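# Sort rings from pallet onto size-matched holders

## Task

Take every ring off the pallet and place it on the holder whose size fits it, resting flat on that holder's pads (a grip from inside the ring's hole is one option). Afterwards open the grippers, pull the hands away, and finish with both arms hovering free, in contact with nothing.

## Robot and tools

Robot: two arms, left_arm and right_arm, each with six joints and a two-finger gripper. Nothing may be pushed or dropped off the table; that counts as failure.

Frame: every position in results uses one shared scene frame in metres. Origin sits on the table surface midway between the arms, +z is up, +x points out over the table, and left_arm stands on the +y side. The arm names are not image sides. Printed hand positions can be somewhat off, more so at long reach.

Tool execute_actions, argument actions (a list holding at most one item) plus optional pictures (true/false). Three forms:
- Empty list []: no command, just returns the current state, with camera images.
- Action {"rows": [[...]], "steps": N}: N control steps of 1/30 s each, 3 to 15, default 15. Up to 15 rows; row k is used on step k and the last row repeats if rows run out.
- Wait {"steps": N} with no rows: N up to 300; returns once that many steps have passed since the previous result, reply time included.
Images come only with an empty list or pictures: true. A refused call sends nothing.

Row layout: one flat list of 18 numbers covering both arms, even if one arm is idle. Numbers 1-9 are left_arm, 10-18 are right_arm. Within each arm: six absolute joint target angles in radians (waist, shoulder, elbow, forearm roll, wrist pitch, wrist roll; same order and convention as the Joint positions line), then gripper position, force_limit, speed, each in [-1, 1]. Joint ranges: elbow -2.792 to 2.792, all others -6.283 to 6.283; the true end may differ by up to 0.010. A target beyond an end by over 0.010 and farther out than the current angle is refused; a target just past the real end gets clipped there and the result may print "joint sent to its limit" (possibly about an earlier action). No such line does not prove there is more room.

Gripper numbers are absolute settings, not offsets. position: +1 fully open (140 mm gap), about -0.8 the pads touch, -1 closes until blocked. force_limit: squeeze strength, roughly 14 N at -1, 60 N at 0, 107 N at +1. speed: gap rate, about 30 mm/s at -1, 140 at 0, 250 at +1. To keep one gripper unchanged, resend its previous three numbers; a 0 is a real command. Fingers point along the gripper's +z and separate along its y. end_effector_position is the point between closed pads; closed fingertips extend about 33 mm past it, open ones about 9 mm, and closing pushes the tips about 24 mm farther out, so leave clearance above surfaces.

Motion: joint targets are rate-limited (2.09 rad/s waist and shoulder, 3.14 elbow, 3.93 the three wrist joints, 0.3 s to accelerate), joints of an arm arrive together, each target is held within a lead of the measured angle (0.456, 0.456, 0.683, 0.854, 0.854, 0.854 rad), and targets are scaled back if they would move the hand more than 70 mm from where it is. So large moves need several calls. Between calls the arms keep heading to the last row sent, until they all nearly stop or a HELD step occurs. Each result is captured 3 steps before the action ends; those steps run during your reply, and the robot keeps moving while you think.

Result lines: per-arm state with end_effector_position, end_effector_quat_wxyz and velocities (m/s, rad/s); Joint positions and Joint velocities per arm in column order; joint torques (offset, scaled, noisy; change at rest only from contact or load). Gripper object_status: 0 moving, 1 blocked while opening, 2 blocked while closing (a grip), 3 reached target or pads met (a thin item may still be held). position_measured is in counts, 3 fully open, 230 pads together, not linear. Once stopped, fingers stay until the position number changes by 0.01 or more or the object shifts. To squeeze harder while status is 2, raise force_limit and switch position between -1 and -0.98. "joint command not followed" means a clearance check altered joint targets; the rest of the row still ran. HELD marks steps where the row was partly or fully not sent.

Faults to avoid: joint contact torque reaching its load limit (waist and shoulder 299, elbow 140, wrist joints 39.6 N m, carried weight included) or any external force of 144 N stops that arm for 10 s, skips the rest of the call, and makes it yield. Holding loads heats motors; MOTOR HOT warns, then an OVER-TEMPERATURE FAULT brakes the arm until cool. Never let the arms collide or press hard on each other. Expect occasional tugs on held parts or pushes on loose ones; avoid drops, slips, slams and hard pushes.

zoom_image: camera (cam_low, cam_left_wrist or cam_right_wrist) and region [x0, y0, x1, y1] in pixels of that camera's latest image, origin top-left, at most 504 by 504. All three images are 672x504; cam_low is a narrow pinhole view (fovy about 43.8 deg), the wrist cameras wide (about 75 and 73 deg).

finished_scene: argument scene (integer, 1 or 2) ends the current scene irreversibly and reports success; its result gives the next task. Call it only when the rings sit flat on the right holders and both grippers are open and clear. Replying with no tool call ends everything.

Each tool is called after "Emit:" as name(argument=value, ...), one argument or row to a line, values as JSON.

## Session

Emit:
execute_actions(
  actions=[],
)

Scene clock: 0.00 s of 9600.00 s.
left_arm: end_effector_position=(+0.1954, +0.5835, +0.1301) position_measured=3 object_status=3 end_effector_quat_wxyz=(+0.061, +0.510, +0.831, -0.213) end_effector_velocity=(+0.001, +0.001, +0.001) end_effector_angular_velocity=(+0.000, -0.001, +0.000) | right_arm: end_effector_position=(+0.3431, -0.7556, +0.2566) position_measured=3 object_status=3 end_effector_quat_wxyz=(-0.075, +0.800, +0.594, -0.029) end_effector_velocity=(+0.000, -0.000, +0.001) end_effector_angular_velocity=(-0.000, -0.001, -0.000)
Joint positions: left_arm=[ 0.553 -0.143  2.359 -0.362  1.24   0.115] | right_arm=[-0.737 -0.138  2.04  -0.003  1.4   -0.282]
Joint velocities: left_arm=[ 0.001  0.    -0.001  0.     0.001  0.001] | right_arm=[ 0.     0.    -0.001  0.     0.     0.   ]
Joint torques (N m, as the joint torque sensors report them, + toward a larger angle): no reading

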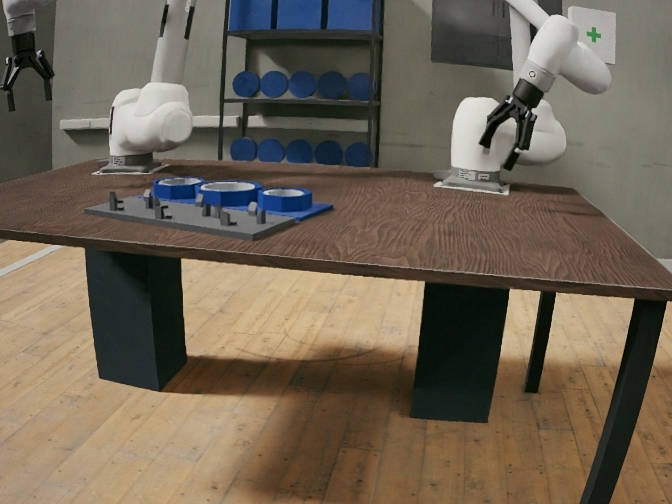

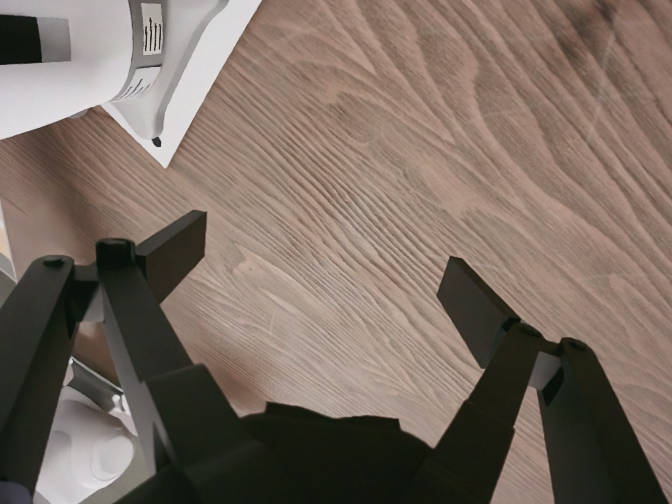

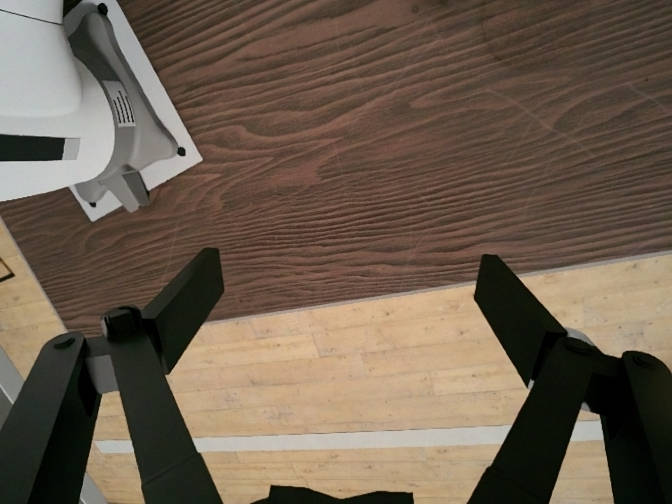

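Emit:
execute_actions(
  actions=[
    {"rows":[[0.553,-0.143,2.359,-0.362,1.24,0.115,1,0,0,0.4,0,1.7,0,1.4416,0.4,1,0,0]]},
  ],
)

Emit:
execute_actions(
  actions=[
    {"steps":40},
  ],
  pictures=true,
)

Emit:
zoom_image(
  camera="cam_low",
  region=[70,150,350,260],
)

Scene clock: 1.33 s of 9600.00 s.
left_arm: end_effector_position=(+0.1954, +0.5836, +0.1301) position_measured=3 object_status=3 end_effector_quat_wxyz=(+0.061, +0.510, +0.831, -0.213) end_effector_velocity=(-0.001, -0.000, -0.001) end_effector_angular_velocity=(-0.000, +0.001, +0.001) | right_arm: end_effector_position=(+0.4494, -0.6909, +0.3062) position_measured=3 object_status=3 end_effector_quat_wxyz=(-0.035, +0.820, +0.571, -0.027) end_effector_velocity=(+0.251, +0.287, +0.114) end_effector_angular_velocity=(-0.109, -0.137, +0.061)
Joint positions: left_arm=[ 0.553 -0.143  2.359 -0.362  1.24   0.115] | right_arm=[-0.493 -0.076  1.888 -0.001  1.418  0.023]
Joint velocities: left_arm=[ 0.001 -0.     0.003  0.    -0.001  0.   ] | right_arm=[ 0.755  0.142 -0.348  0.003  0.043  0.695]
Joint torques (N m, as the joint torque sensors report them, + toward a larger angle): left_arm=[ -1.36 -14.7  -31.83   2.54   0.94   0.25] | right_arm=[ -0.86 -37.44 -38.87   3.69   0.37  -0.08]
Steps of this call (steps 1 to 28: nothing new was sent; steps 29 to 40: the first 12 steps of this action). Readings (joint positions | what the end effector reports):
29: left_arm=[0.553 -0.143 2.359 -0.362 1.240 0.115] | right_arm=[-0.737 -0.137 2.039 -0.003 1.400 -0.281] | left_arm position_measured=3 object_status=3 | right_arm position_measured=3 object_status=3
30: left_arm=[0.553 -0.143 2.359 -0.362 1.240 0.115] | right_arm=[-0.731 -0.136 2.035 -0.003 1.400 -0.271] | left_arm position_measured=3 object_status=3 | right_arm position_measured=3 object_status=3
32: left_arm=[0.553 -0.143 2.359 -0.362 1.240 0.115] | right_arm=[-0.695 -0.125 2.008 -0.003 1.403 -0.218] | left_arm position_measured=3 object_status=3 | right_arm position_measured=3 object_status=3
36: left_arm=[0.553 -0.143 2.359 -0.362 1.240 0.115] | right_arm=[-0.593 -0.097 1.940 -0.002 1.412 -0.082] | left_arm position_measured=3 object_status=3 | right_arm position_measured=3 object_status=3
40: the state above

Scene clock: 2.67 s of 9600.00 s.
left_arm: end_effector_position=(+0.1953, +0.5836, +0.1301) position_measured=3 object_status=3 end_effector_quat_wxyz=(+0.061, +0.510, +0.831, -0.213) end_effector_velocity=(-0.000, -0.000, +0.000) end_effector_angular_velocity=(-0.000, +0.001, +0.000) | right_arm: end_effector_position=(+0.4488, -0.2476, +0.3679) position_measured=3 object_status=3 end_effector_quat_wxyz=(-0.000, +0.648, +0.761, -0.000) end_effector_velocity=(-0.003, +0.007, +0.001) end_effector_angular_velocity=(+0.001, -0.003, +0.010)
Joint positions: left_arm=[ 0.553 -0.143  2.359 -0.362  1.24   0.115] | right_arm=[ 0.399 -0.     1.7    0.     1.442  0.4  ]
Joint velocities: left_arm=[-0.    -0.    -0.     0.     0.001 -0.001] | right_arm=[ 0.015  0.001 -0.003 -0.    -0.     0.005]
Joint torques (N m, as the joint torque sensors report them, + toward a larger angle): left_arm=[  0.05 -16.24 -32.53   2.4    0.91   0.32] | right_arm=[ -0.46 -47.08 -40.44   3.92  -0.2    0.19]
Kept back: nothing.
Steps of this call (steps 1 to 3: the last 3 steps of your previous action; steps 4 to 40: the robot went on to your last target). Readings (joint positions | what the end effector reports):
1: left_arm=[0.553 -0.143 2.359 -0.362 1.240 0.115] | right_arm=[-0.467 -0.071 1.876 -0.001 1.420 0.046] | left_arm position_measured=3 object_status=3 | right_arm position_measured=3 object_status=3
2: left_arm=[0.553 -0.143 2.359 -0.362 1.240 0.115] | right_arm=[-0.442 -0.067 1.865 -0.001 1.421 0.068] | left_arm position_measured=3 object_status=3 | right_arm position_measured=3 object_status=3
4: left_arm=[0.553 -0.143 2.359 -0.362 1.240 0.115] | right_arm=[-0.391 -0.059 1.846 -0.001 1.423 0.107] | left_arm position_measured=3 object_status=3 | right_arm position_measured=3 object_status=3
8: left_arm=[0.553 -0.143 2.359 -0.362 1.240 0.115] | right_arm=[-0.288 -0.046 1.813 -0.001 1.428 0.173] | left_arm position_measured=3 object_status=3 | right_arm position_measured=3 object_status=3
40: the state above

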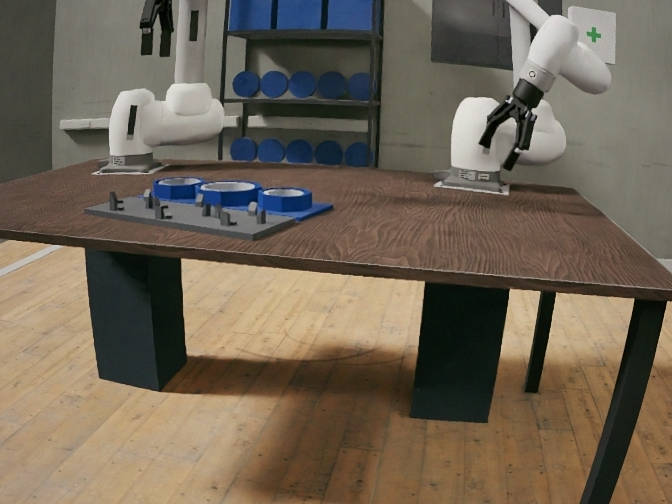

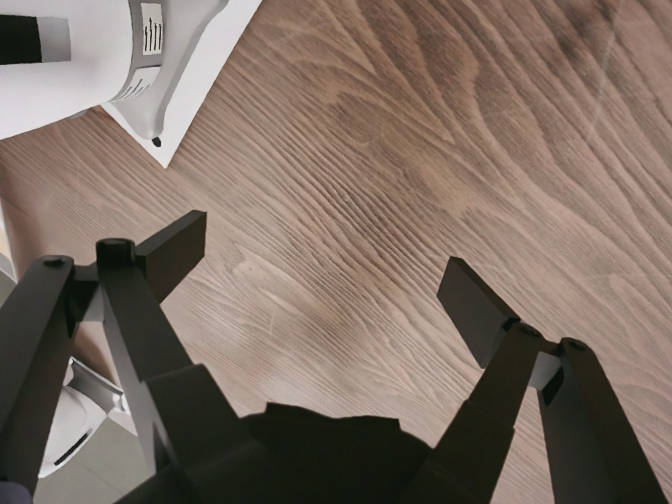

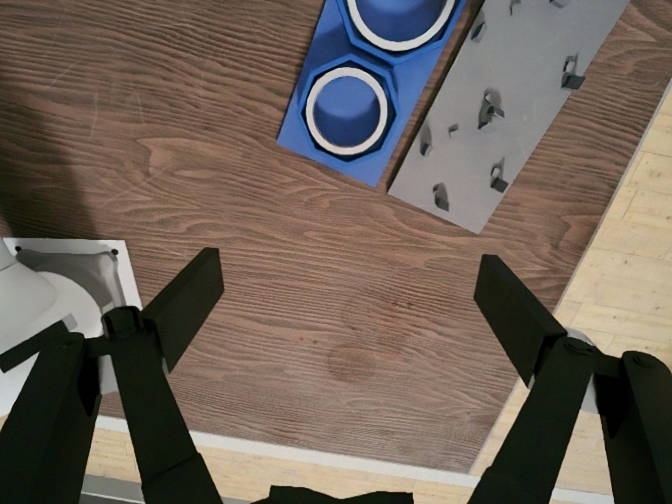

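Region (70, 150, 350, 260) of cam_low's 672x504 image, scaled by 1.800, with more detail than that image has; it fills the top 198 rows of this view, and the rest is white.

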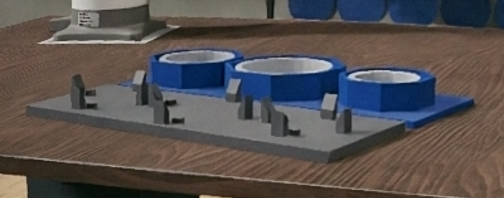

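Emit:
execute_actions(
  actions=[
    {"rows":[[0.553,-0.143,2.359,-0.362,1.24,0.115,1,0,0,0.692,0.282,1.406,0,1.4536,0.853,1,0,0]]},
  ],
)

Emit:
execute_actions(
  actions=[
    {"steps":25},
  ],
  pictures=true,
)

Scene clock: 3.27 s of 9600.00 s.
left_arm: end_effector_position=(+0.1953, +0.5836, +0.1301) position_measured=3 object_status=3 end_effector_quat_wxyz=(+0.061, +0.510, +0.831, -0.213) end_effector_velocity=(-0.000, -0.000, +0.001) end_effector_angular_velocity=(-0.001, +0.001, -0.000) | right_arm: end_effector_position=(+0.4624, -0.0942, +0.3622) position_measured=3 object_status=3 end_effector_quat_wxyz=(-0.000, +0.686, +0.728, -0.000) end_effector_velocity=(-0.022, +0.442, -0.043) end_effector_angular_velocity=(-0.001, +0.000, -0.276)
Joint positions: left_arm=[ 0.553 -0.143  2.359 -0.362  1.24   0.115] | right_arm=[0.585 0.179 1.514 0.    1.449 0.687]
Joint velocities: left_arm=[ 0.    -0.    -0.001  0.     0.003 -0.   ] | right_arm=[ 0.511  0.492 -0.512 -0.     0.021  0.787]
Joint torques (N m, as the joint torque sensors report them, + toward a larger angle): left_arm=[  0.86 -16.91 -31.6    2.3    1.05   0.39] | right_arm=[  1.3  -66.81 -42.37   3.89   0.05   0.06]
Steps of this call (steps 1 to 6: the robot went on to your last target; steps 7 to 18: the first 12 steps of this action). Readings (joint positions | what the end effector reports):
7: left_arm=[0.553 -0.143 2.359 -0.362 1.240 0.115] | right_arm=[0.401 0.001 1.699 0.000 1.442 0.401] | left_arm position_measured=3 object_status=3 | right_arm position_measured=3 object_status=3
8: left_arm=[0.553 -0.143 2.359 -0.362 1.240 0.115] | right_arm=[0.407 0.007 1.693 0.000 1.442 0.411] | left_arm position_measured=3 object_status=3 | right_arm position_measured=3 object_status=3
10: left_arm=[0.553 -0.143 2.359 -0.362 1.240 0.115] | right_arm=[0.441 0.039 1.659 0.000 1.443 0.464] | left_arm position_measured=3 object_status=3 | right_arm position_measured=3 object_status=3
14: left_arm=[0.553 -0.143 2.359 -0.362 1.240 0.115] | right_arm=[0.515 0.112 1.584 0.000 1.446 0.579] | left_arm position_measured=3 object_status=3 | right_arm position_measured=3 object_status=3
18: the state above

Scene clock: 4.10 s of 9600.00 s.
left_arm: end_effector_position=(+0.1953, +0.5836, +0.1301) position_measured=3 object_status=3 end_effector_quat_wxyz=(+0.061, +0.510, +0.831, -0.213) end_effector_velocity=(+0.001, -0.000, +0.000) end_effector_angular_velocity=(-0.000, -0.001, -0.001) | right_arm: end_effector_position=(+0.4501, -0.0002, +0.3501) position_measured=3 object_status=3 end_effector_quat_wxyz=(-0.000, +0.707, +0.707, -0.000) end_effector_velocity=(-0.000, -0.000, -0.001) end_effector_angular_velocity=(-0.001, +0.001, +0.000)
Joint positions: left_arm=[ 0.553 -0.143  2.359 -0.362  1.24   0.115] | right_arm=[0.692 0.282 1.406 0.    1.454 0.853]
Joint velocities: left_arm=[-0.001  0.    -0.001 -0.     0.001  0.001] | right_arm=[ 0.  0.  0.  0.  0. -0.]
Joint torques (N m, as the joint torque sensors report them, + toward a larger angle): left_arm=[  1.22 -16.52 -31.24   2.49   0.88   0.52] | right_arm=[ -0.84 -74.81 -42.33   3.95  -0.2    0.07]
Kept back: nothing.
Steps of this call (steps 1 to 3: the last 3 steps of your previous action; steps 4 to 25: the robot went on to your last target). Readings (joint positions | what the end effector reports):
1: left_arm=[0.553 -0.143 2.359 -0.362 1.240 0.115] | right_arm=[0.602 0.196 1.496 0.000 1.450 0.714] | left_arm position_measured=3 object_status=3 | right_arm position_measured=3 object_status=3
2: left_arm=[0.553 -0.143 2.359 -0.362 1.240 0.115] | right_arm=[0.619 0.212 1.479 0.000 1.451 0.740] | left_arm position_measured=3 object_status=3 | right_arm position_measured=3 object_status=3
4: left_arm=[0.553 -0.143 2.359 -0.362 1.240 0.115] | right_arm=[0.652 0.244 1.446 0.000 1.452 0.792] | left_arm position_measured=3 object_status=3 | right_arm position_measured=3 object_status=3
8: left_arm=[0.553 -0.143 2.359 -0.362 1.240 0.115] | right_arm=[0.688 0.278 1.411 0.000 1.453 0.846] | left_arm position_measured=3 object_status=3 | right_arm position_measured=3 object_status=3
25: the state above

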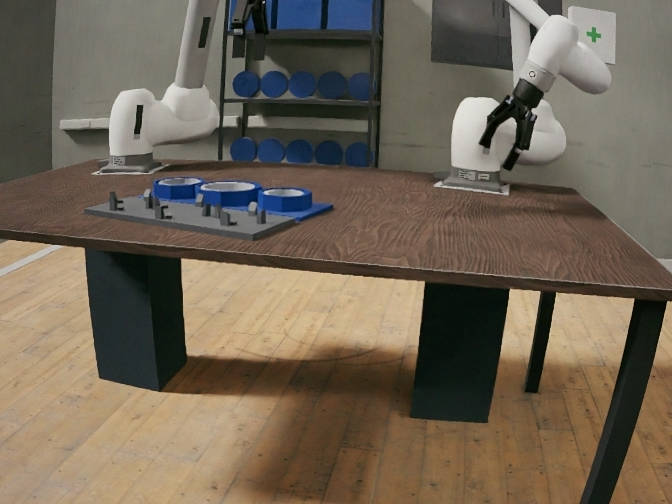

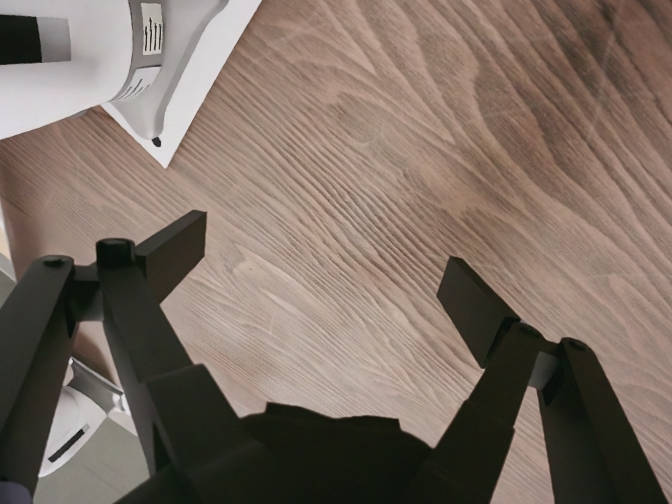

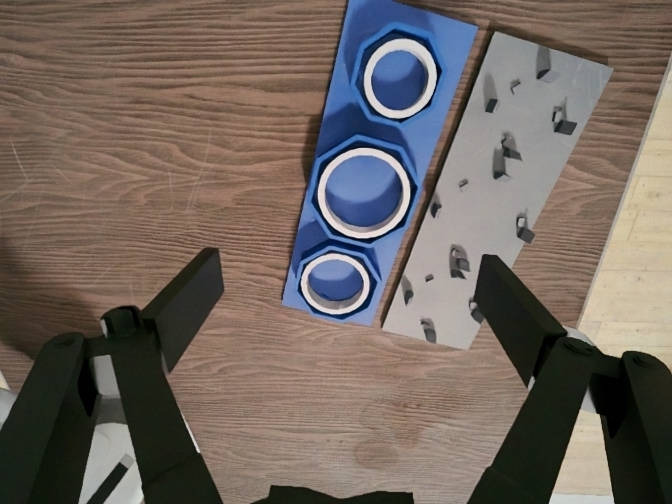

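Emit:
zoom_image(
  camera="cam_right_wrist",
  region=[370,20,630,360],
)

Emit:
execute_actions(
  actions=[
    {"rows":[[0.553,-0.143,2.359,-0.362,1.24,0.115,1,0,0,0.635,0.3762,1.7124,0,1.053,0.796,1,0,0]]},
  ],
)

Emit:
execute_actions(
  actions=[
    {"steps":20},
  ],
  pictures=true,
)

Region (370, 20, 630, 360) of cam_right_wrist's 672x504 image, scaled by 1.482, with more detail than that image has; it fills the left 385 columns of this view, and the rest is white.

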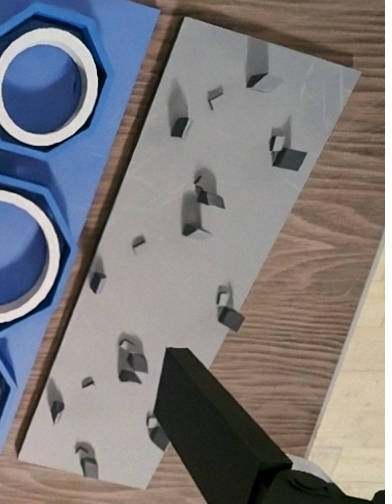

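Scene clock: 4.77 s of 9600.00 s.
left_arm: end_effector_position=(+0.1953, +0.5836, +0.1301) position_measured=3 object_status=3 end_effector_quat_wxyz=(+0.061, +0.510, +0.831, -0.213) end_effector_velocity=(+0.000, +0.000, +0.000) end_effector_angular_velocity=(+0.000, -0.000, -0.001) | right_arm: end_effector_position=(+0.4718, -0.0196, +0.1854) position_measured=3 object_status=3 end_effector_quat_wxyz=(+0.000, +0.707, +0.707, -0.000) end_effector_velocity=(+0.019, -0.102, -0.452) end_effector_angular_velocity=(-0.002, +0.002, -0.002)
Joint positions: left_arm=[ 0.553 -0.143  2.359 -0.362  1.24   0.115] | right_arm=[ 0.652  0.348  1.622 -0.     1.172  0.813]
Joint velocities: left_arm=[-0.     0.    -0.001  0.     0.001 -0.   ] | right_arm=[-0.115  0.188  0.612 -0.    -0.797 -0.113]
Joint torques (N m, as the joint torque sensors report them, + toward a larger angle): left_arm=[ -0.64 -15.22 -32.13   2.44   1.09   0.09] | right_arm=[ -1.26 -79.26 -38.92   3.61  -0.03   0.13]
Steps of this call (steps 1 to 8: the robot went on to your last target; steps 9 to 20: the first 12 steps of this action). Readings (joint positions | what the end effector reports):
9: left_arm=[0.553 -0.143 2.359 -0.362 1.240 0.115] | right_arm=[0.692 0.282 1.407 0.000 1.453 0.853] | left_arm position_measured=3 object_status=3 | right_arm position_measured=3 object_status=3
10: left_arm=[0.553 -0.143 2.359 -0.362 1.240 0.115] | right_arm=[0.690 0.284 1.415 0.000 1.441 0.850] | left_arm position_measured=3 object_status=3 | right_arm position_measured=3 object_status=3
12: left_arm=[0.553 -0.143 2.359 -0.362 1.240 0.115] | right_arm=[0.682 0.298 1.458 0.000 1.386 0.843] | left_arm position_measured=3 object_status=3 | right_arm position_measured=3 object_status=3
16: left_arm=[0.553 -0.143 2.359 -0.362 1.240 0.115] | right_arm=[0.667 0.323 1.539 -0.000 1.279 0.828] | left_arm position_measured=3 object_status=3 | right_arm position_measured=3 object_status=3
20: the state above

Scene clock: 5.43 s of 9600.00 s.
left_arm: end_effector_position=(+0.1953, +0.5836, +0.1301) position_measured=3 object_status=3 end_effector_quat_wxyz=(+0.061, +0.510, +0.831, -0.213) end_effector_velocity=(-0.001, +0.000, -0.000) end_effector_angular_velocity=(+0.000, +0.001, +0.002) | right_arm: end_effector_position=(+0.4719, -0.0371, +0.1199) position_measured=3 object_status=3 end_effector_quat_wxyz=(-0.000, +0.707, +0.707, +0.000) end_effector_velocity=(+0.000, -0.000, +0.001) end_effector_angular_velocity=(-0.000, -0.000, -0.000)
Joint positions: left_arm=[ 0.553 -0.143  2.359 -0.362  1.24   0.115] | right_arm=[0.635 0.376 1.712 0.    1.053 0.796]
Joint velocities: left_arm=[ 0.002  0.     0.001  0.    -0.001 -0.   ] | right_arm=[ 0.    -0.    -0.    -0.     0.001  0.   ]
Joint torques (N m, as the joint torque sensors report them, + toward a larger angle): left_arm=[ -0.28 -16.17 -32.19   2.41   0.97   0.13] | right_arm=[ -1.97 -78.67 -36.21   3.51  -0.15  -0.03]
Kept back: nothing.
Steps of this call (steps 1 to 3: the last 3 steps of your previous action; steps 4 to 20: the robot went on to your last target). Readings (joint positions | what the end effector reports):
1: left_arm=[0.553 -0.143 2.359 -0.362 1.240 0.115] | right_arm=[0.648 0.355 1.642 -0.000 1.144 0.809] | left_arm position_measured=3 object_status=3 | right_arm position_measured=3 object_status=3
2: left_arm=[0.553 -0.143 2.359 -0.362 1.240 0.115] | right_arm=[0.644 0.361 1.663 -0.000 1.118 0.805] | left_arm position_measured=3 object_status=3 | right_arm position_measured=3 object_status=3
4: left_arm=[0.553 -0.143 2.359 -0.362 1.240 0.115] | right_arm=[0.638 0.371 1.694 -0.000 1.078 0.799] | left_arm position_measured=3 object_status=3 | right_arm position_measured=3 object_status=3
8: left_arm=[0.553 -0.143 2.359 -0.362 1.240 0.115] | right_arm=[0.635 0.375 1.710 -0.000 1.056 0.796] | left_arm position_measured=3 object_status=3 | right_arm position_measured=3 object_status=3
20: the state above

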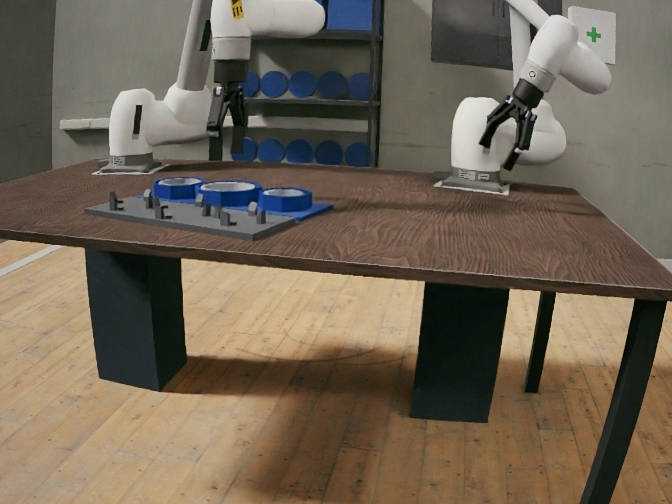

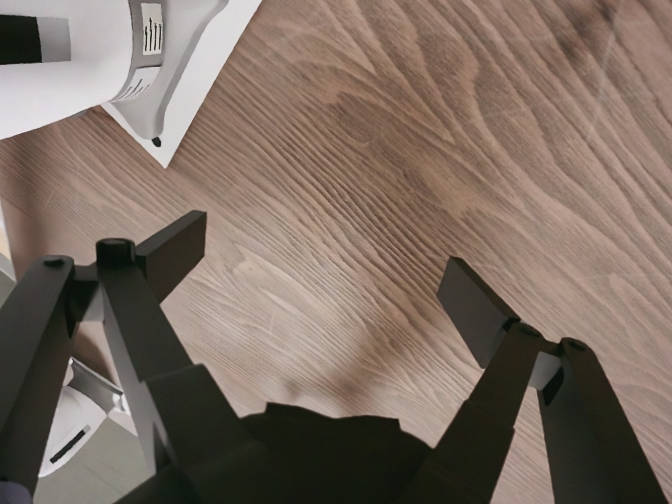

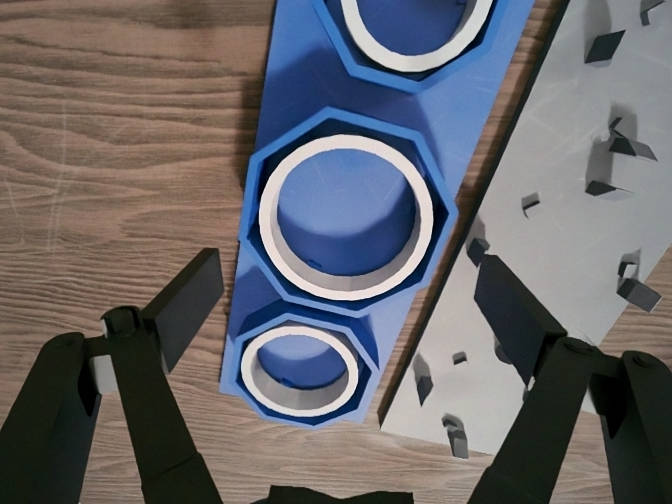

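Emit:
execute_actions(
  actions=[
    {"rows":[[0.553,-0.143,2.359,-0.362,1.24,0.115,1,0,0,0.641,0.3762,1.7124,0,1.053,0.802,0,0,0.5]]},
  ],
)

Emit:
execute_actions(
  actions=[
    {"rows":[[0.553,-0.143,2.359,-0.362,1.24,0.115,1,0,0,0.641,0.4457,1.7664,0,0.9295,0.802,0,0,0.5]]},
  ],
  pictures=true,
)

Emit:
execute_actions(
  actions=[
    {"rows":[[0.553,-0.143,2.359,-0.362,1.24,0.115,1,0,0,0.641,0.4457,1.7664,0,0.9295,0.802,1,0,-0.3]]},
  ],
)

Emit:
execute_actions(
  actions=[
    {"steps":12},
  ],
  pictures=true,
)

Scene clock: 6.07 s of 9600.00 s.
left_arm: end_effector_position=(+0.1953, +0.5836, +0.1301) position_measured=3 object_status=3 end_effector_quat_wxyz=(+0.061, +0.510, +0.831, -0.213) end_effector_velocity=(-0.001, -0.000, -0.000) end_effector_angular_velocity=(-0.001, +0.002, +0.002) | right_arm: end_effector_position=(+0.4687, -0.0343, +0.1199) position_measured=116 object_status=0 end_effector_quat_wxyz=(-0.000, +0.707, +0.707, -0.000) end_effector_velocity=(-0.001, +0.000, +0.000) end_effector_angular_velocity=(-0.000, +0.000, +0.001)
Joint positions: left_arm=[ 0.553 -0.143  2.359 -0.362  1.24   0.115] | right_arm=[0.641 0.376 1.712 0.    1.053 0.802]
Joint velocities: left_arm=[ 0.001 -0.     0.001 -0.     0.001 -0.001] | right_arm=[ 0.001 -0.     0.    -0.     0.     0.   ]
Joint torques (N m, as the joint torque sensors report them, + toward a larger angle): left_arm=[ -0.09 -15.11 -32.42   2.31   0.97   0.18] | right_arm=[  0.56 -80.02 -36.37   3.16  -0.23  -0.1 ]
Steps of this call (steps 1 to 7: the robot went on to your last target; steps 8 to 19: the first 12 steps of this action). Readings (joint positions | what the end effector reports):
8: left_arm=[0.553 -0.143 2.359 -0.362 1.240 0.115] | right_arm=[0.635 0.376 1.712 0.000 1.053 0.796] | left_arm position_measured=3 object_status=3 | right_arm position_measured=3 object_status=0
9: left_arm=[0.553 -0.143 2.359 -0.362 1.240 0.115] | right_arm=[0.637 0.376 1.712 0.000 1.053 0.798] | left_arm position_measured=3 object_status=3 | right_arm position_measured=11 object_status=0
11: left_arm=[0.553 -0.143 2.359 -0.362 1.240 0.115] | right_arm=[0.639 0.376 1.712 0.000 1.053 0.800] | left_arm position_measured=3 object_status=3 | right_arm position_measured=32 object_status=0
15: left_arm=[0.553 -0.143 2.359 -0.362 1.240 0.115] | right_arm=[0.641 0.376 1.712 0.000 1.053 0.802] | left_arm position_measured=3 object_status=3 | right_arm position_measured=74 object_status=0
19: the state above

Scene clock: 6.57 s of 9600.00 s.
left_arm: end_effector_position=(+0.1953, +0.5836, +0.1301) position_measured=3 object_status=3 end_effector_quat_wxyz=(+0.061, +0.510, +0.831, -0.213) end_effector_velocity=(-0.000, +0.000, +0.000) end_effector_angular_velocity=(-0.000, -0.001, -0.001) | right_arm: end_effector_position=(+0.4699, -0.0329, +0.0457) position_measured=129 object_status=3 end_effector_quat_wxyz=(-0.000, +0.707, +0.707, +0.000) end_effector_velocity=(-0.000, +0.000, -0.008) end_effector_angular_velocity=(-0.000, +0.001, +0.000)
Joint positions: left_arm=[ 0.553 -0.143  2.359 -0.362  1.24   0.115] | right_arm=[0.641 0.445 1.766 0.    0.93  0.802]
Joint velocities: left_arm=[ 0.001 -0.    -0.    -0.     0.     0.002] | right_arm=[ 0.     0.008  0.005  0.    -0.012 -0.   ]
Joint torques (N m, as the joint torque sensors report them, + toward a larger angle): left_arm=[  1.28 -13.51 -32.06   2.44   0.67   0.43] | right_arm=[ -1.93 -83.87 -34.     3.07  -0.44   0.06]
Steps of this call (steps 1 to 3: the last 3 steps of your previous action; steps 4 to 15: the first 12 steps of this action). Readings (joint positions | what the end effector reports):
4: left_arm=[0.553 -0.143 2.359 -0.362 1.240 0.115] | right_arm=[0.641 0.377 1.713 0.000 1.052 0.802] | left_arm position_measured=3 object_status=3 | right_arm position_measured=129 object_status=0
5: left_arm=[0.553 -0.143 2.359 -0.362 1.240 0.115] | right_arm=[0.641 0.383 1.717 0.000 1.040 0.802] | left_arm position_measured=3 object_status=3 | right_arm position_measured=129 object_status=0
7: left_arm=[0.553 -0.143 2.359 -0.362 1.240 0.115] | right_arm=[0.641 0.413 1.741 0.000 0.988 0.802] | left_arm position_measured=3 object_status=3 | right_arm position_measured=129 object_status=3
11: left_arm=[0.553 -0.143 2.359 -0.362 1.240 0.115] | right_arm=[0.641 0.443 1.764 0.000 0.935 0.802] | left_arm position_measured=3 object_status=3 | right_arm position_measured=129 object_status=3
15: the state above

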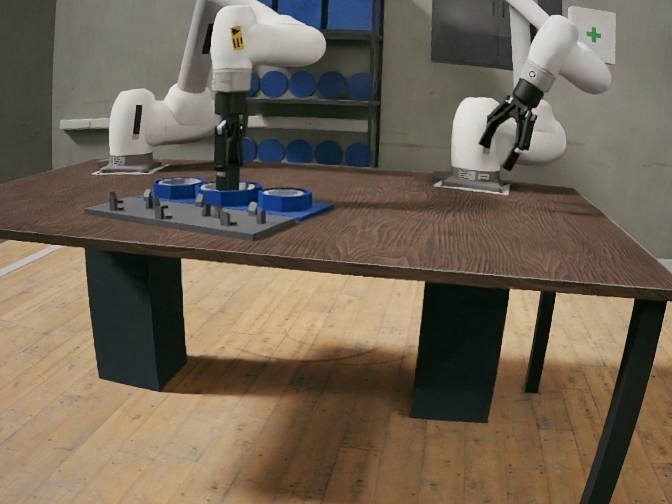

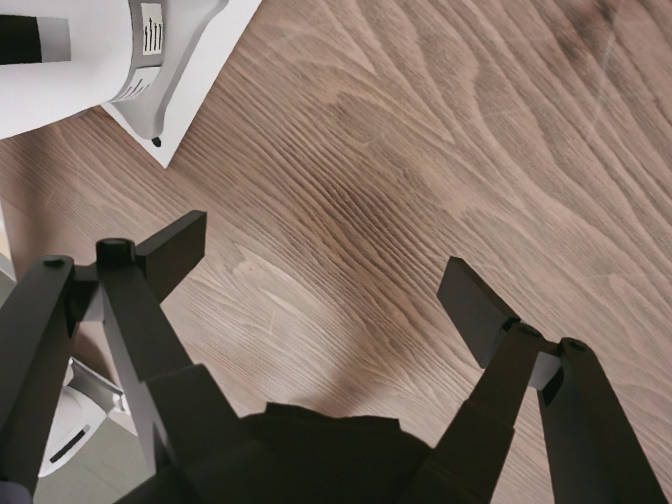

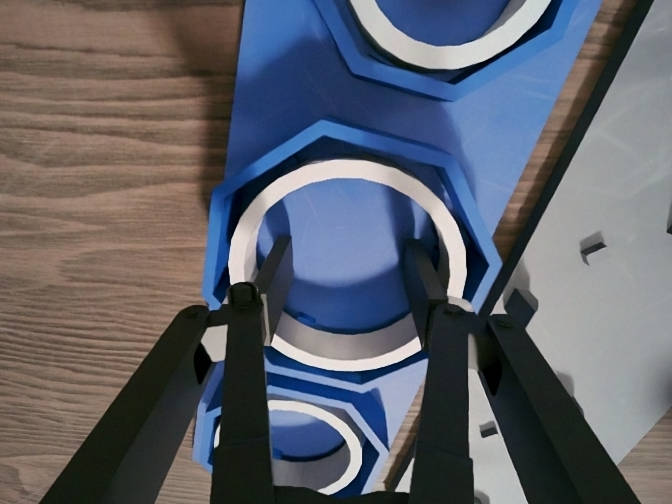

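Scene clock: 7.07 s of 9600.00 s.
left_arm: end_effector_position=(+0.1953, +0.5836, +0.1301) position_measured=3 object_status=3 end_effector_quat_wxyz=(+0.061, +0.510, +0.831, -0.213) end_effector_velocity=(-0.000, -0.000, -0.001) end_effector_angular_velocity=(+0.001, +0.000, +0.000) | right_arm: end_effector_position=(+0.4698, -0.0330, +0.0449) position_measured=85 object_status=0 end_effector_quat_wxyz=(+0.000, +0.707, +0.707, -0.000) end_effector_velocity=(+0.000, +0.000, -0.000) end_effector_angular_velocity=(+0.000, +0.000, +0.000)
Joint positions: left_arm=[ 0.553 -0.143  2.359 -0.362  1.24   0.115] | right_arm=[ 0.641  0.446  1.766 -0.     0.929  0.802]
Joint velocities: left_arm=[-0.002  0.     0.001 -0.    -0.002 -0.001] | right_arm=[ 0.  0. -0.  0. -0. -0.]
Joint torques (N m, as the joint torque sensors report them, + toward a larger angle): left_arm=[  0.27 -14.53 -31.81   2.27   0.82   0.21] | right_arm=[ -0.86 -86.57 -36.36   3.03  -0.07   0.25]
Steps of this call (steps 1 to 3: the last 3 steps of your previous action; steps 4 to 15: the first 12 steps of this action). Readings (joint positions | what the end effector reports):
4: left_arm=[0.553 -0.143 2.359 -0.362 1.240 0.115] | right_arm=[0.641 0.446 1.766 0.000 0.930 0.802] | left_arm position_measured=3 object_status=3 | right_arm position_measured=129 object_status=0
5: left_arm=[0.553 -0.143 2.359 -0.362 1.240 0.115] | right_arm=[0.641 0.446 1.766 0.000 0.930 0.802] | left_arm position_measured=3 object_status=3 | right_arm position_measured=124 object_status=0
7: left_arm=[0.553 -0.143 2.359 -0.362 1.240 0.115] | right_arm=[0.641 0.446 1.766 0.000 0.930 0.802] | left_arm position_measured=3 object_status=3 | right_arm position_measured=112 object_status=0
11: left_arm=[0.553 -0.143 2.359 -0.362 1.240 0.115] | right_arm=[0.641 0.446 1.766 -0.000 0.929 0.802] | left_arm position_measured=3 object_status=3 | right_arm position_measured=89 object_status=0
15: the state above

Scene clock: 7.47 s of 9600.00 s.
left_arm: end_effector_position=(+0.1953, +0.5836, +0.1301) position_measured=3 object_status=3 end_effector_quat_wxyz=(+0.061, +0.510, +0.831, -0.213) end_effector_velocity=(-0.000, +0.000, -0.000) end_effector_angular_velocity=(+0.000, +0.001, +0.002) | right_arm: end_effector_position=(+0.4698, -0.0330, +0.0449) position_measured=85 object_status=1 end_effector_quat_wxyz=(+0.000, +0.707, +0.707, -0.000) end_effector_velocity=(-0.001, -0.001, -0.000) end_effector_angular_velocity=(-0.001, +0.000, +0.000)
Joint positions: left_arm=[ 0.553 -0.143  2.359 -0.362  1.24   0.115] | right_arm=[ 0.641  0.446  1.766 -0.     0.929  0.802]
Joint velocities: left_arm=[ 0.     0.     0.001 -0.    -0.001 -0.001] | right_arm=[ 0.    -0.001  0.002 -0.001 -0.     0.   ]
Joint torques (N m, as the joint torque sensors report them, + toward a larger angle): left_arm=[  0.51 -14.85 -32.68   2.34   0.84   0.14] | right_arm=[ -0.47 -87.03 -36.39   3.17  -0.42  -0.05]
Kept back: nothing.
Steps of this call (steps 1 to 3: the last 3 steps of your previous action; steps 4 to 12: the robot went on to your last target). Readings (joint positions | what the end effector reports):
1: left_arm=[0.553 -0.143 2.359 -0.362 1.240 0.115] | right_arm=[0.641 0.446 1.766 -0.000 0.929 0.802] | left_arm position_measured=3 object_status=3 | right_arm position_measured=85 object_status=0
2: left_arm=[0.553 -0.143 2.359 -0.362 1.240 0.115] | right_arm=[0.641 0.446 1.766 -0.000 0.929 0.802] | left_arm position_measured=3 object_status=3 | right_arm position_measured=85 object_status=1
4: left_arm=[0.553 -0.143 2.359 -0.362 1.240 0.115] | right_arm=[0.641 0.446 1.766 -0.000 0.929 0.802] | left_arm position_measured=3 object_status=3 | right_arm position_measured=85 object_status=1
8: left_arm=[0.553 -0.143 2.359 -0.362 1.240 0.115] | right_arm=[0.641 0.446 1.766 -0.000 0.929 0.802] | left_arm position_measured=3 object_status=3 | right_arm position_measured=85 object_status=1
12: the state above

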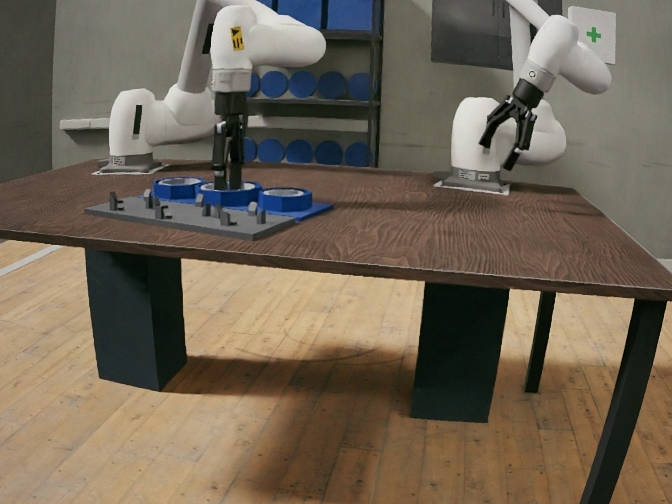

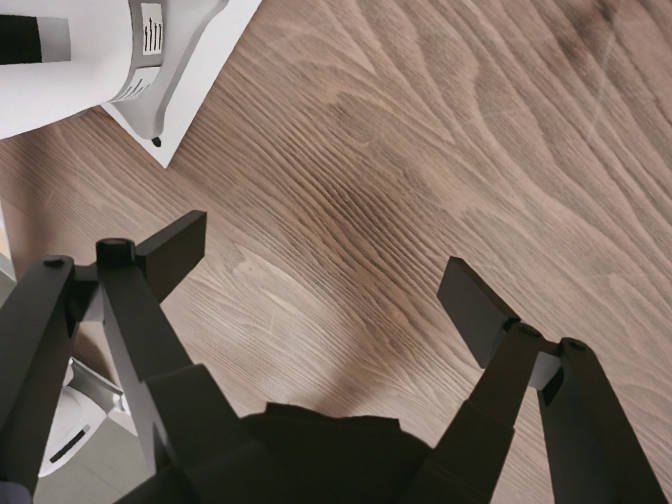

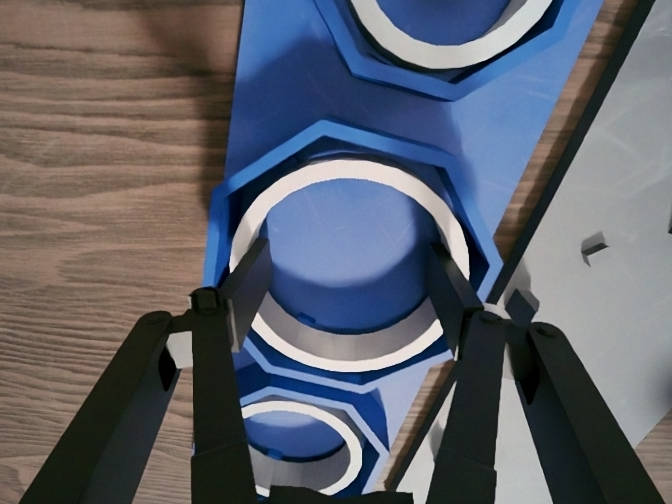

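Emit:
execute_actions(
  actions=[
    {"rows":[[0.553,-0.143,2.359,-0.362,1.24,0.115,1,0,0,0.641,0.44,1.7616,0,0.94,0.802,1,0,-0.3],[0.553,-0.143,2.359,-0.362,1.24,0.115,1,0,0,0.641,0.432,1.7552,0,0.9544,0.802,1,0,-0.3],[0.553,-0.143,2.359,-0.362,1.24,0.115,1,0,0,0.641,0.425,1.75,0,0.9666,0.802,1,0,-0.3],[0.553,-0.143,2.359,-0.362,1.24,0.115,1,0,0,0.641,0.418,1.744,0,0.9796,0.802,1,0,-0.3],[0.553,-0.143,2.359,-0.362,1.24,0.115,1,0,0,0.641,0.41,1.737,0,0.9946,0.802,1,0,-0.3],[0.553,-0.143,2.359,-0.362,1.24,0.115,1,0,0,0.641,0.40,1.729,0,1.0126,0.802,1,0,-0.3],[0.553,-0.143,2.359,-0.362,1.24,0.115,1,0,0,0.641,0.39,1.72,0,1.0316,0.802,1,0,-0.3],[0.553,-0.143,2.359,-0.362,1.24,0.115,1,0,0,0.641,0.3786,1.709,0,1.054,0.802,1,0,-0.3]]},
  ],
)

Emit:
execute_actions(
  actions=[
    {"rows":[[0.553,-0.143,2.359,-0.362,1.24,0.115,1,0,0,0.4508,0.5183,1.4934,0,1.1299,0.6118,1,0,-0.3]]},
  ],
)

Emit:
execute_actions(
  actions=[
    {"steps":12},
  ],
  pictures=true,
)

Scene clock: 8.13 s of 9600.00 s.
left_arm: end_effector_position=(+0.1953, +0.5836, +0.1301) position_measured=3 object_status=3 end_effector_quat_wxyz=(+0.061, +0.510, +0.831, -0.213) end_effector_velocity=(+0.000, +0.000, -0.000) end_effector_angular_velocity=(+0.000, +0.000, +0.002) | right_arm: end_effector_position=(+0.4700, -0.0328, +0.1150) position_measured=85 object_status=1 end_effector_quat_wxyz=(-0.000, +0.707, +0.707, +0.000) end_effector_velocity=(-0.005, -0.005, +0.072) end_effector_angular_velocity=(-0.007, +0.007, -0.000)
Joint positions: left_arm=[ 0.553 -0.143  2.359 -0.362  1.24   0.115] | right_arm=[0.641 0.383 1.713 0.    1.045 0.802]
Joint velocities: left_arm=[ 0.001  0.    -0.    -0.    -0.    -0.001] | right_arm=[ 0.    -0.064 -0.055 -0.     0.129  0.   ]
Joint torques (N m, as the joint torque sensors report them, + toward a larger angle): left_arm=[ -0.76 -16.7  -32.34   2.33   0.99   0.33] | right_arm=[ -2.99 -65.54 -31.64   2.8   -0.17  -0.15]
Steps of this call (steps 1 to 8: the robot went on to your last target; steps 9 to 20: the first 12 steps of this action). Readings (joint positions | what the end effector reports):
9: left_arm=[0.553 -0.143 2.359 -0.362 1.240 0.115] | right_arm=[0.641 0.446 1.766 -0.000 0.930 0.802] | left_arm position_measured=3 object_status=3 | right_arm position_measured=85 object_status=1
10: left_arm=[0.553 -0.143 2.359 -0.362 1.240 0.115] | right_arm=[0.641 0.444 1.765 -0.000 0.934 0.802] | left_arm position_measured=3 object_status=3 | right_arm position_measured=85 object_status=1
12: left_arm=[0.553 -0.143 2.359 -0.362 1.240 0.115] | right_arm=[0.641 0.435 1.758 -0.000 0.949 0.802] | left_arm position_measured=3 object_status=3 | right_arm position_measured=85 object_status=1
16: left_arm=[0.553 -0.143 2.359 -0.362 1.240 0.115] | right_arm=[0.641 0.408 1.735 -0.000 0.999 0.802] | left_arm position_measured=3 object_status=3 | right_arm position_measured=85 object_status=1
20: the state above

Scene clock: 8.63 s of 9600.00 s.
left_arm: end_effector_position=(+0.1953, +0.5836, +0.1301) position_measured=3 object_status=3 end_effector_quat_wxyz=(+0.061, +0.510, +0.831, -0.213) end_effector_velocity=(-0.001, -0.000, -0.000) end_effector_angular_velocity=(-0.001, +0.001, -0.000) | right_arm: end_effector_position=(+0.6219, -0.0681, +0.1204) position_measured=85 object_status=1 end_effector_quat_wxyz=(-0.000, +0.707, +0.707, +0.000) end_effector_velocity=(+0.314, -0.118, -0.008) end_effector_angular_velocity=(-0.002, +0.002, -0.009)
Joint positions: left_arm=[ 0.553 -0.143  2.359 -0.362  1.24   0.115] | right_arm=[0.474 0.501 1.52  0.    1.12  0.635]
Joint velocities: left_arm=[0.    0.    0.001 0.    0.    0.   ] | right_arm=[-0.351  0.256 -0.39  -0.     0.138 -0.342]
Joint torques (N m, as the joint torque sensors report them, + toward a larger angle): left_arm=[ -1.16 -14.74 -32.86   2.21   1.14   0.42] | right_arm=[  14.19 -109.46  -36.78    3.98    0.41   -0.32]
Steps of this call (steps 1 to 3: the last 3 steps of your previous action; steps 4 to 15: the first 12 steps of this action). Readings (joint positions | what the end effector reports):
4: left_arm=[0.553 -0.143 2.359 -0.362 1.240 0.115] | right_arm=[0.640 0.380 1.709 0.000 1.053 0.801] | left_arm position_measured=3 object_status=3 | right_arm position_measured=85 object_status=1
5: left_arm=[0.553 -0.143 2.359 -0.362 1.240 0.115] | right_arm=[0.634 0.384 1.701 0.000 1.057 0.795] | left_arm position_measured=3 object_status=3 | right_arm position_measured=85 object_status=1
7: left_arm=[0.553 -0.143 2.359 -0.362 1.240 0.115] | right_arm=[0.602 0.407 1.664 0.000 1.069 0.762] | left_arm position_measured=3 object_status=3 | right_arm position_measured=85 object_status=1
11: left_arm=[0.553 -0.143 2.359 -0.362 1.240 0.115] | right_arm=[0.535 0.457 1.589 0.000 1.096 0.696] | left_arm position_measured=3 object_status=3 | right_arm position_measured=85 object_status=1
15: the state above

Scene clock: 9.03 s of 9600.00 s.
left_arm: end_effector_position=(+0.1953, +0.5836, +0.1301) position_measured=3 object_status=3 end_effector_quat_wxyz=(+0.061, +0.510, +0.831, -0.213) end_effector_velocity=(+0.000, +0.001, +0.001) end_effector_angular_velocity=(-0.000, -0.001, +0.001) | right_arm: end_effector_position=(+0.6428, -0.0760, +0.1200) position_measured=85 object_status=1 end_effector_quat_wxyz=(-0.000, +0.707, +0.707, +0.000) end_effector_velocity=(+0.001, -0.000, +0.000) end_effector_angular_velocity=(+0.000, +0.000, -0.001)
Joint positions: left_arm=[ 0.553 -0.143  2.359 -0.362  1.24   0.115] | right_arm=[0.451 0.518 1.493 0.    1.13  0.612]
Joint velocities: left_arm=[ 0.002 -0.    -0.001  0.     0.001  0.001] | right_arm=[-0.001  0.    -0.001  0.001  0.001 -0.   ]
Joint torques (N m, as the joint torque sensors report them, + toward a larger angle): left_arm=[ -1.   -16.18 -31.84   2.49   0.97   0.19] | right_arm=[  -2.24 -100.78  -40.9     3.47   -0.17    0.23]
Kept back: nothing.
Steps of this call (steps 1 to 3: the last 3 steps of your previous action; steps 4 to 12: the robot went on to your last target). Readings (joint positions | what the end effector reports):
1: left_arm=[0.553 -0.143 2.359 -0.362 1.240 0.115] | right_arm=[0.464 0.508 1.509 0.000 1.124 0.626] | left_arm position_measured=3 object_status=3 | right_arm position_measured=85 object_status=1
2: left_arm=[0.553 -0.143 2.359 -0.362 1.240 0.115] | right_arm=[0.458 0.513 1.502 0.000 1.127 0.619] | left_arm position_measured=3 object_status=3 | right_arm position_measured=85 object_status=1
4: left_arm=[0.553 -0.143 2.359 -0.362 1.240 0.115] | right_arm=[0.453 0.516 1.496 0.000 1.129 0.614] | left_arm position_measured=3 object_status=3 | right_arm position_measured=85 object_status=1
8: left_arm=[0.553 -0.143 2.359 -0.362 1.240 0.115] | right_arm=[0.451 0.518 1.494 0.000 1.130 0.612] | left_arm position_measured=3 object_status=3 | right_arm position_measured=85 object_status=1
12: the state above

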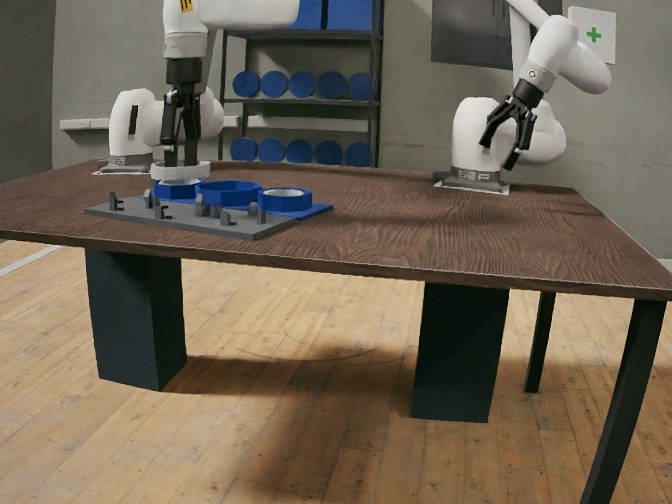

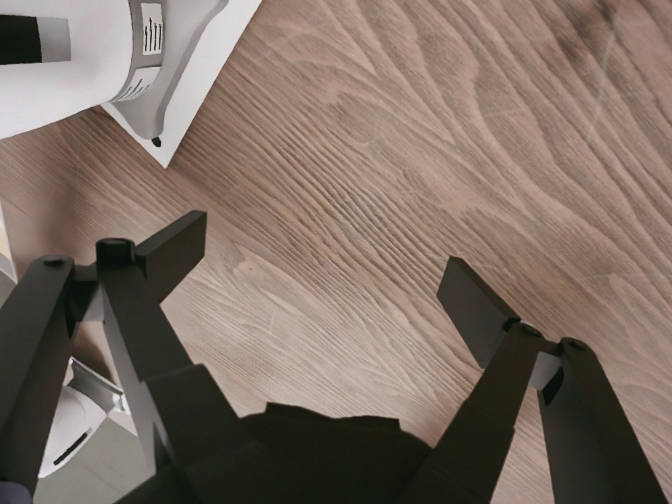

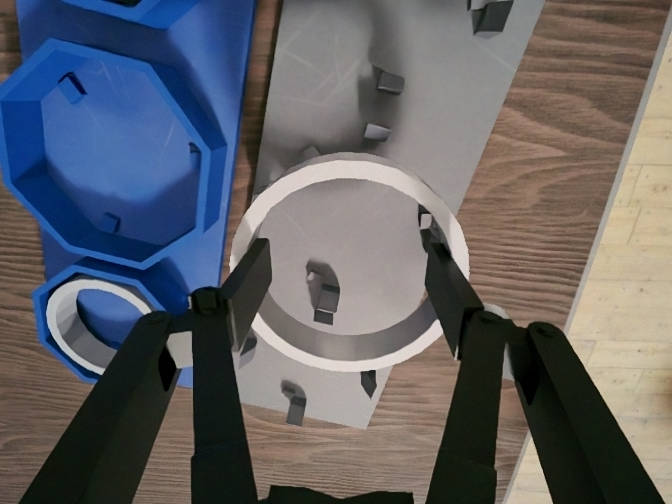

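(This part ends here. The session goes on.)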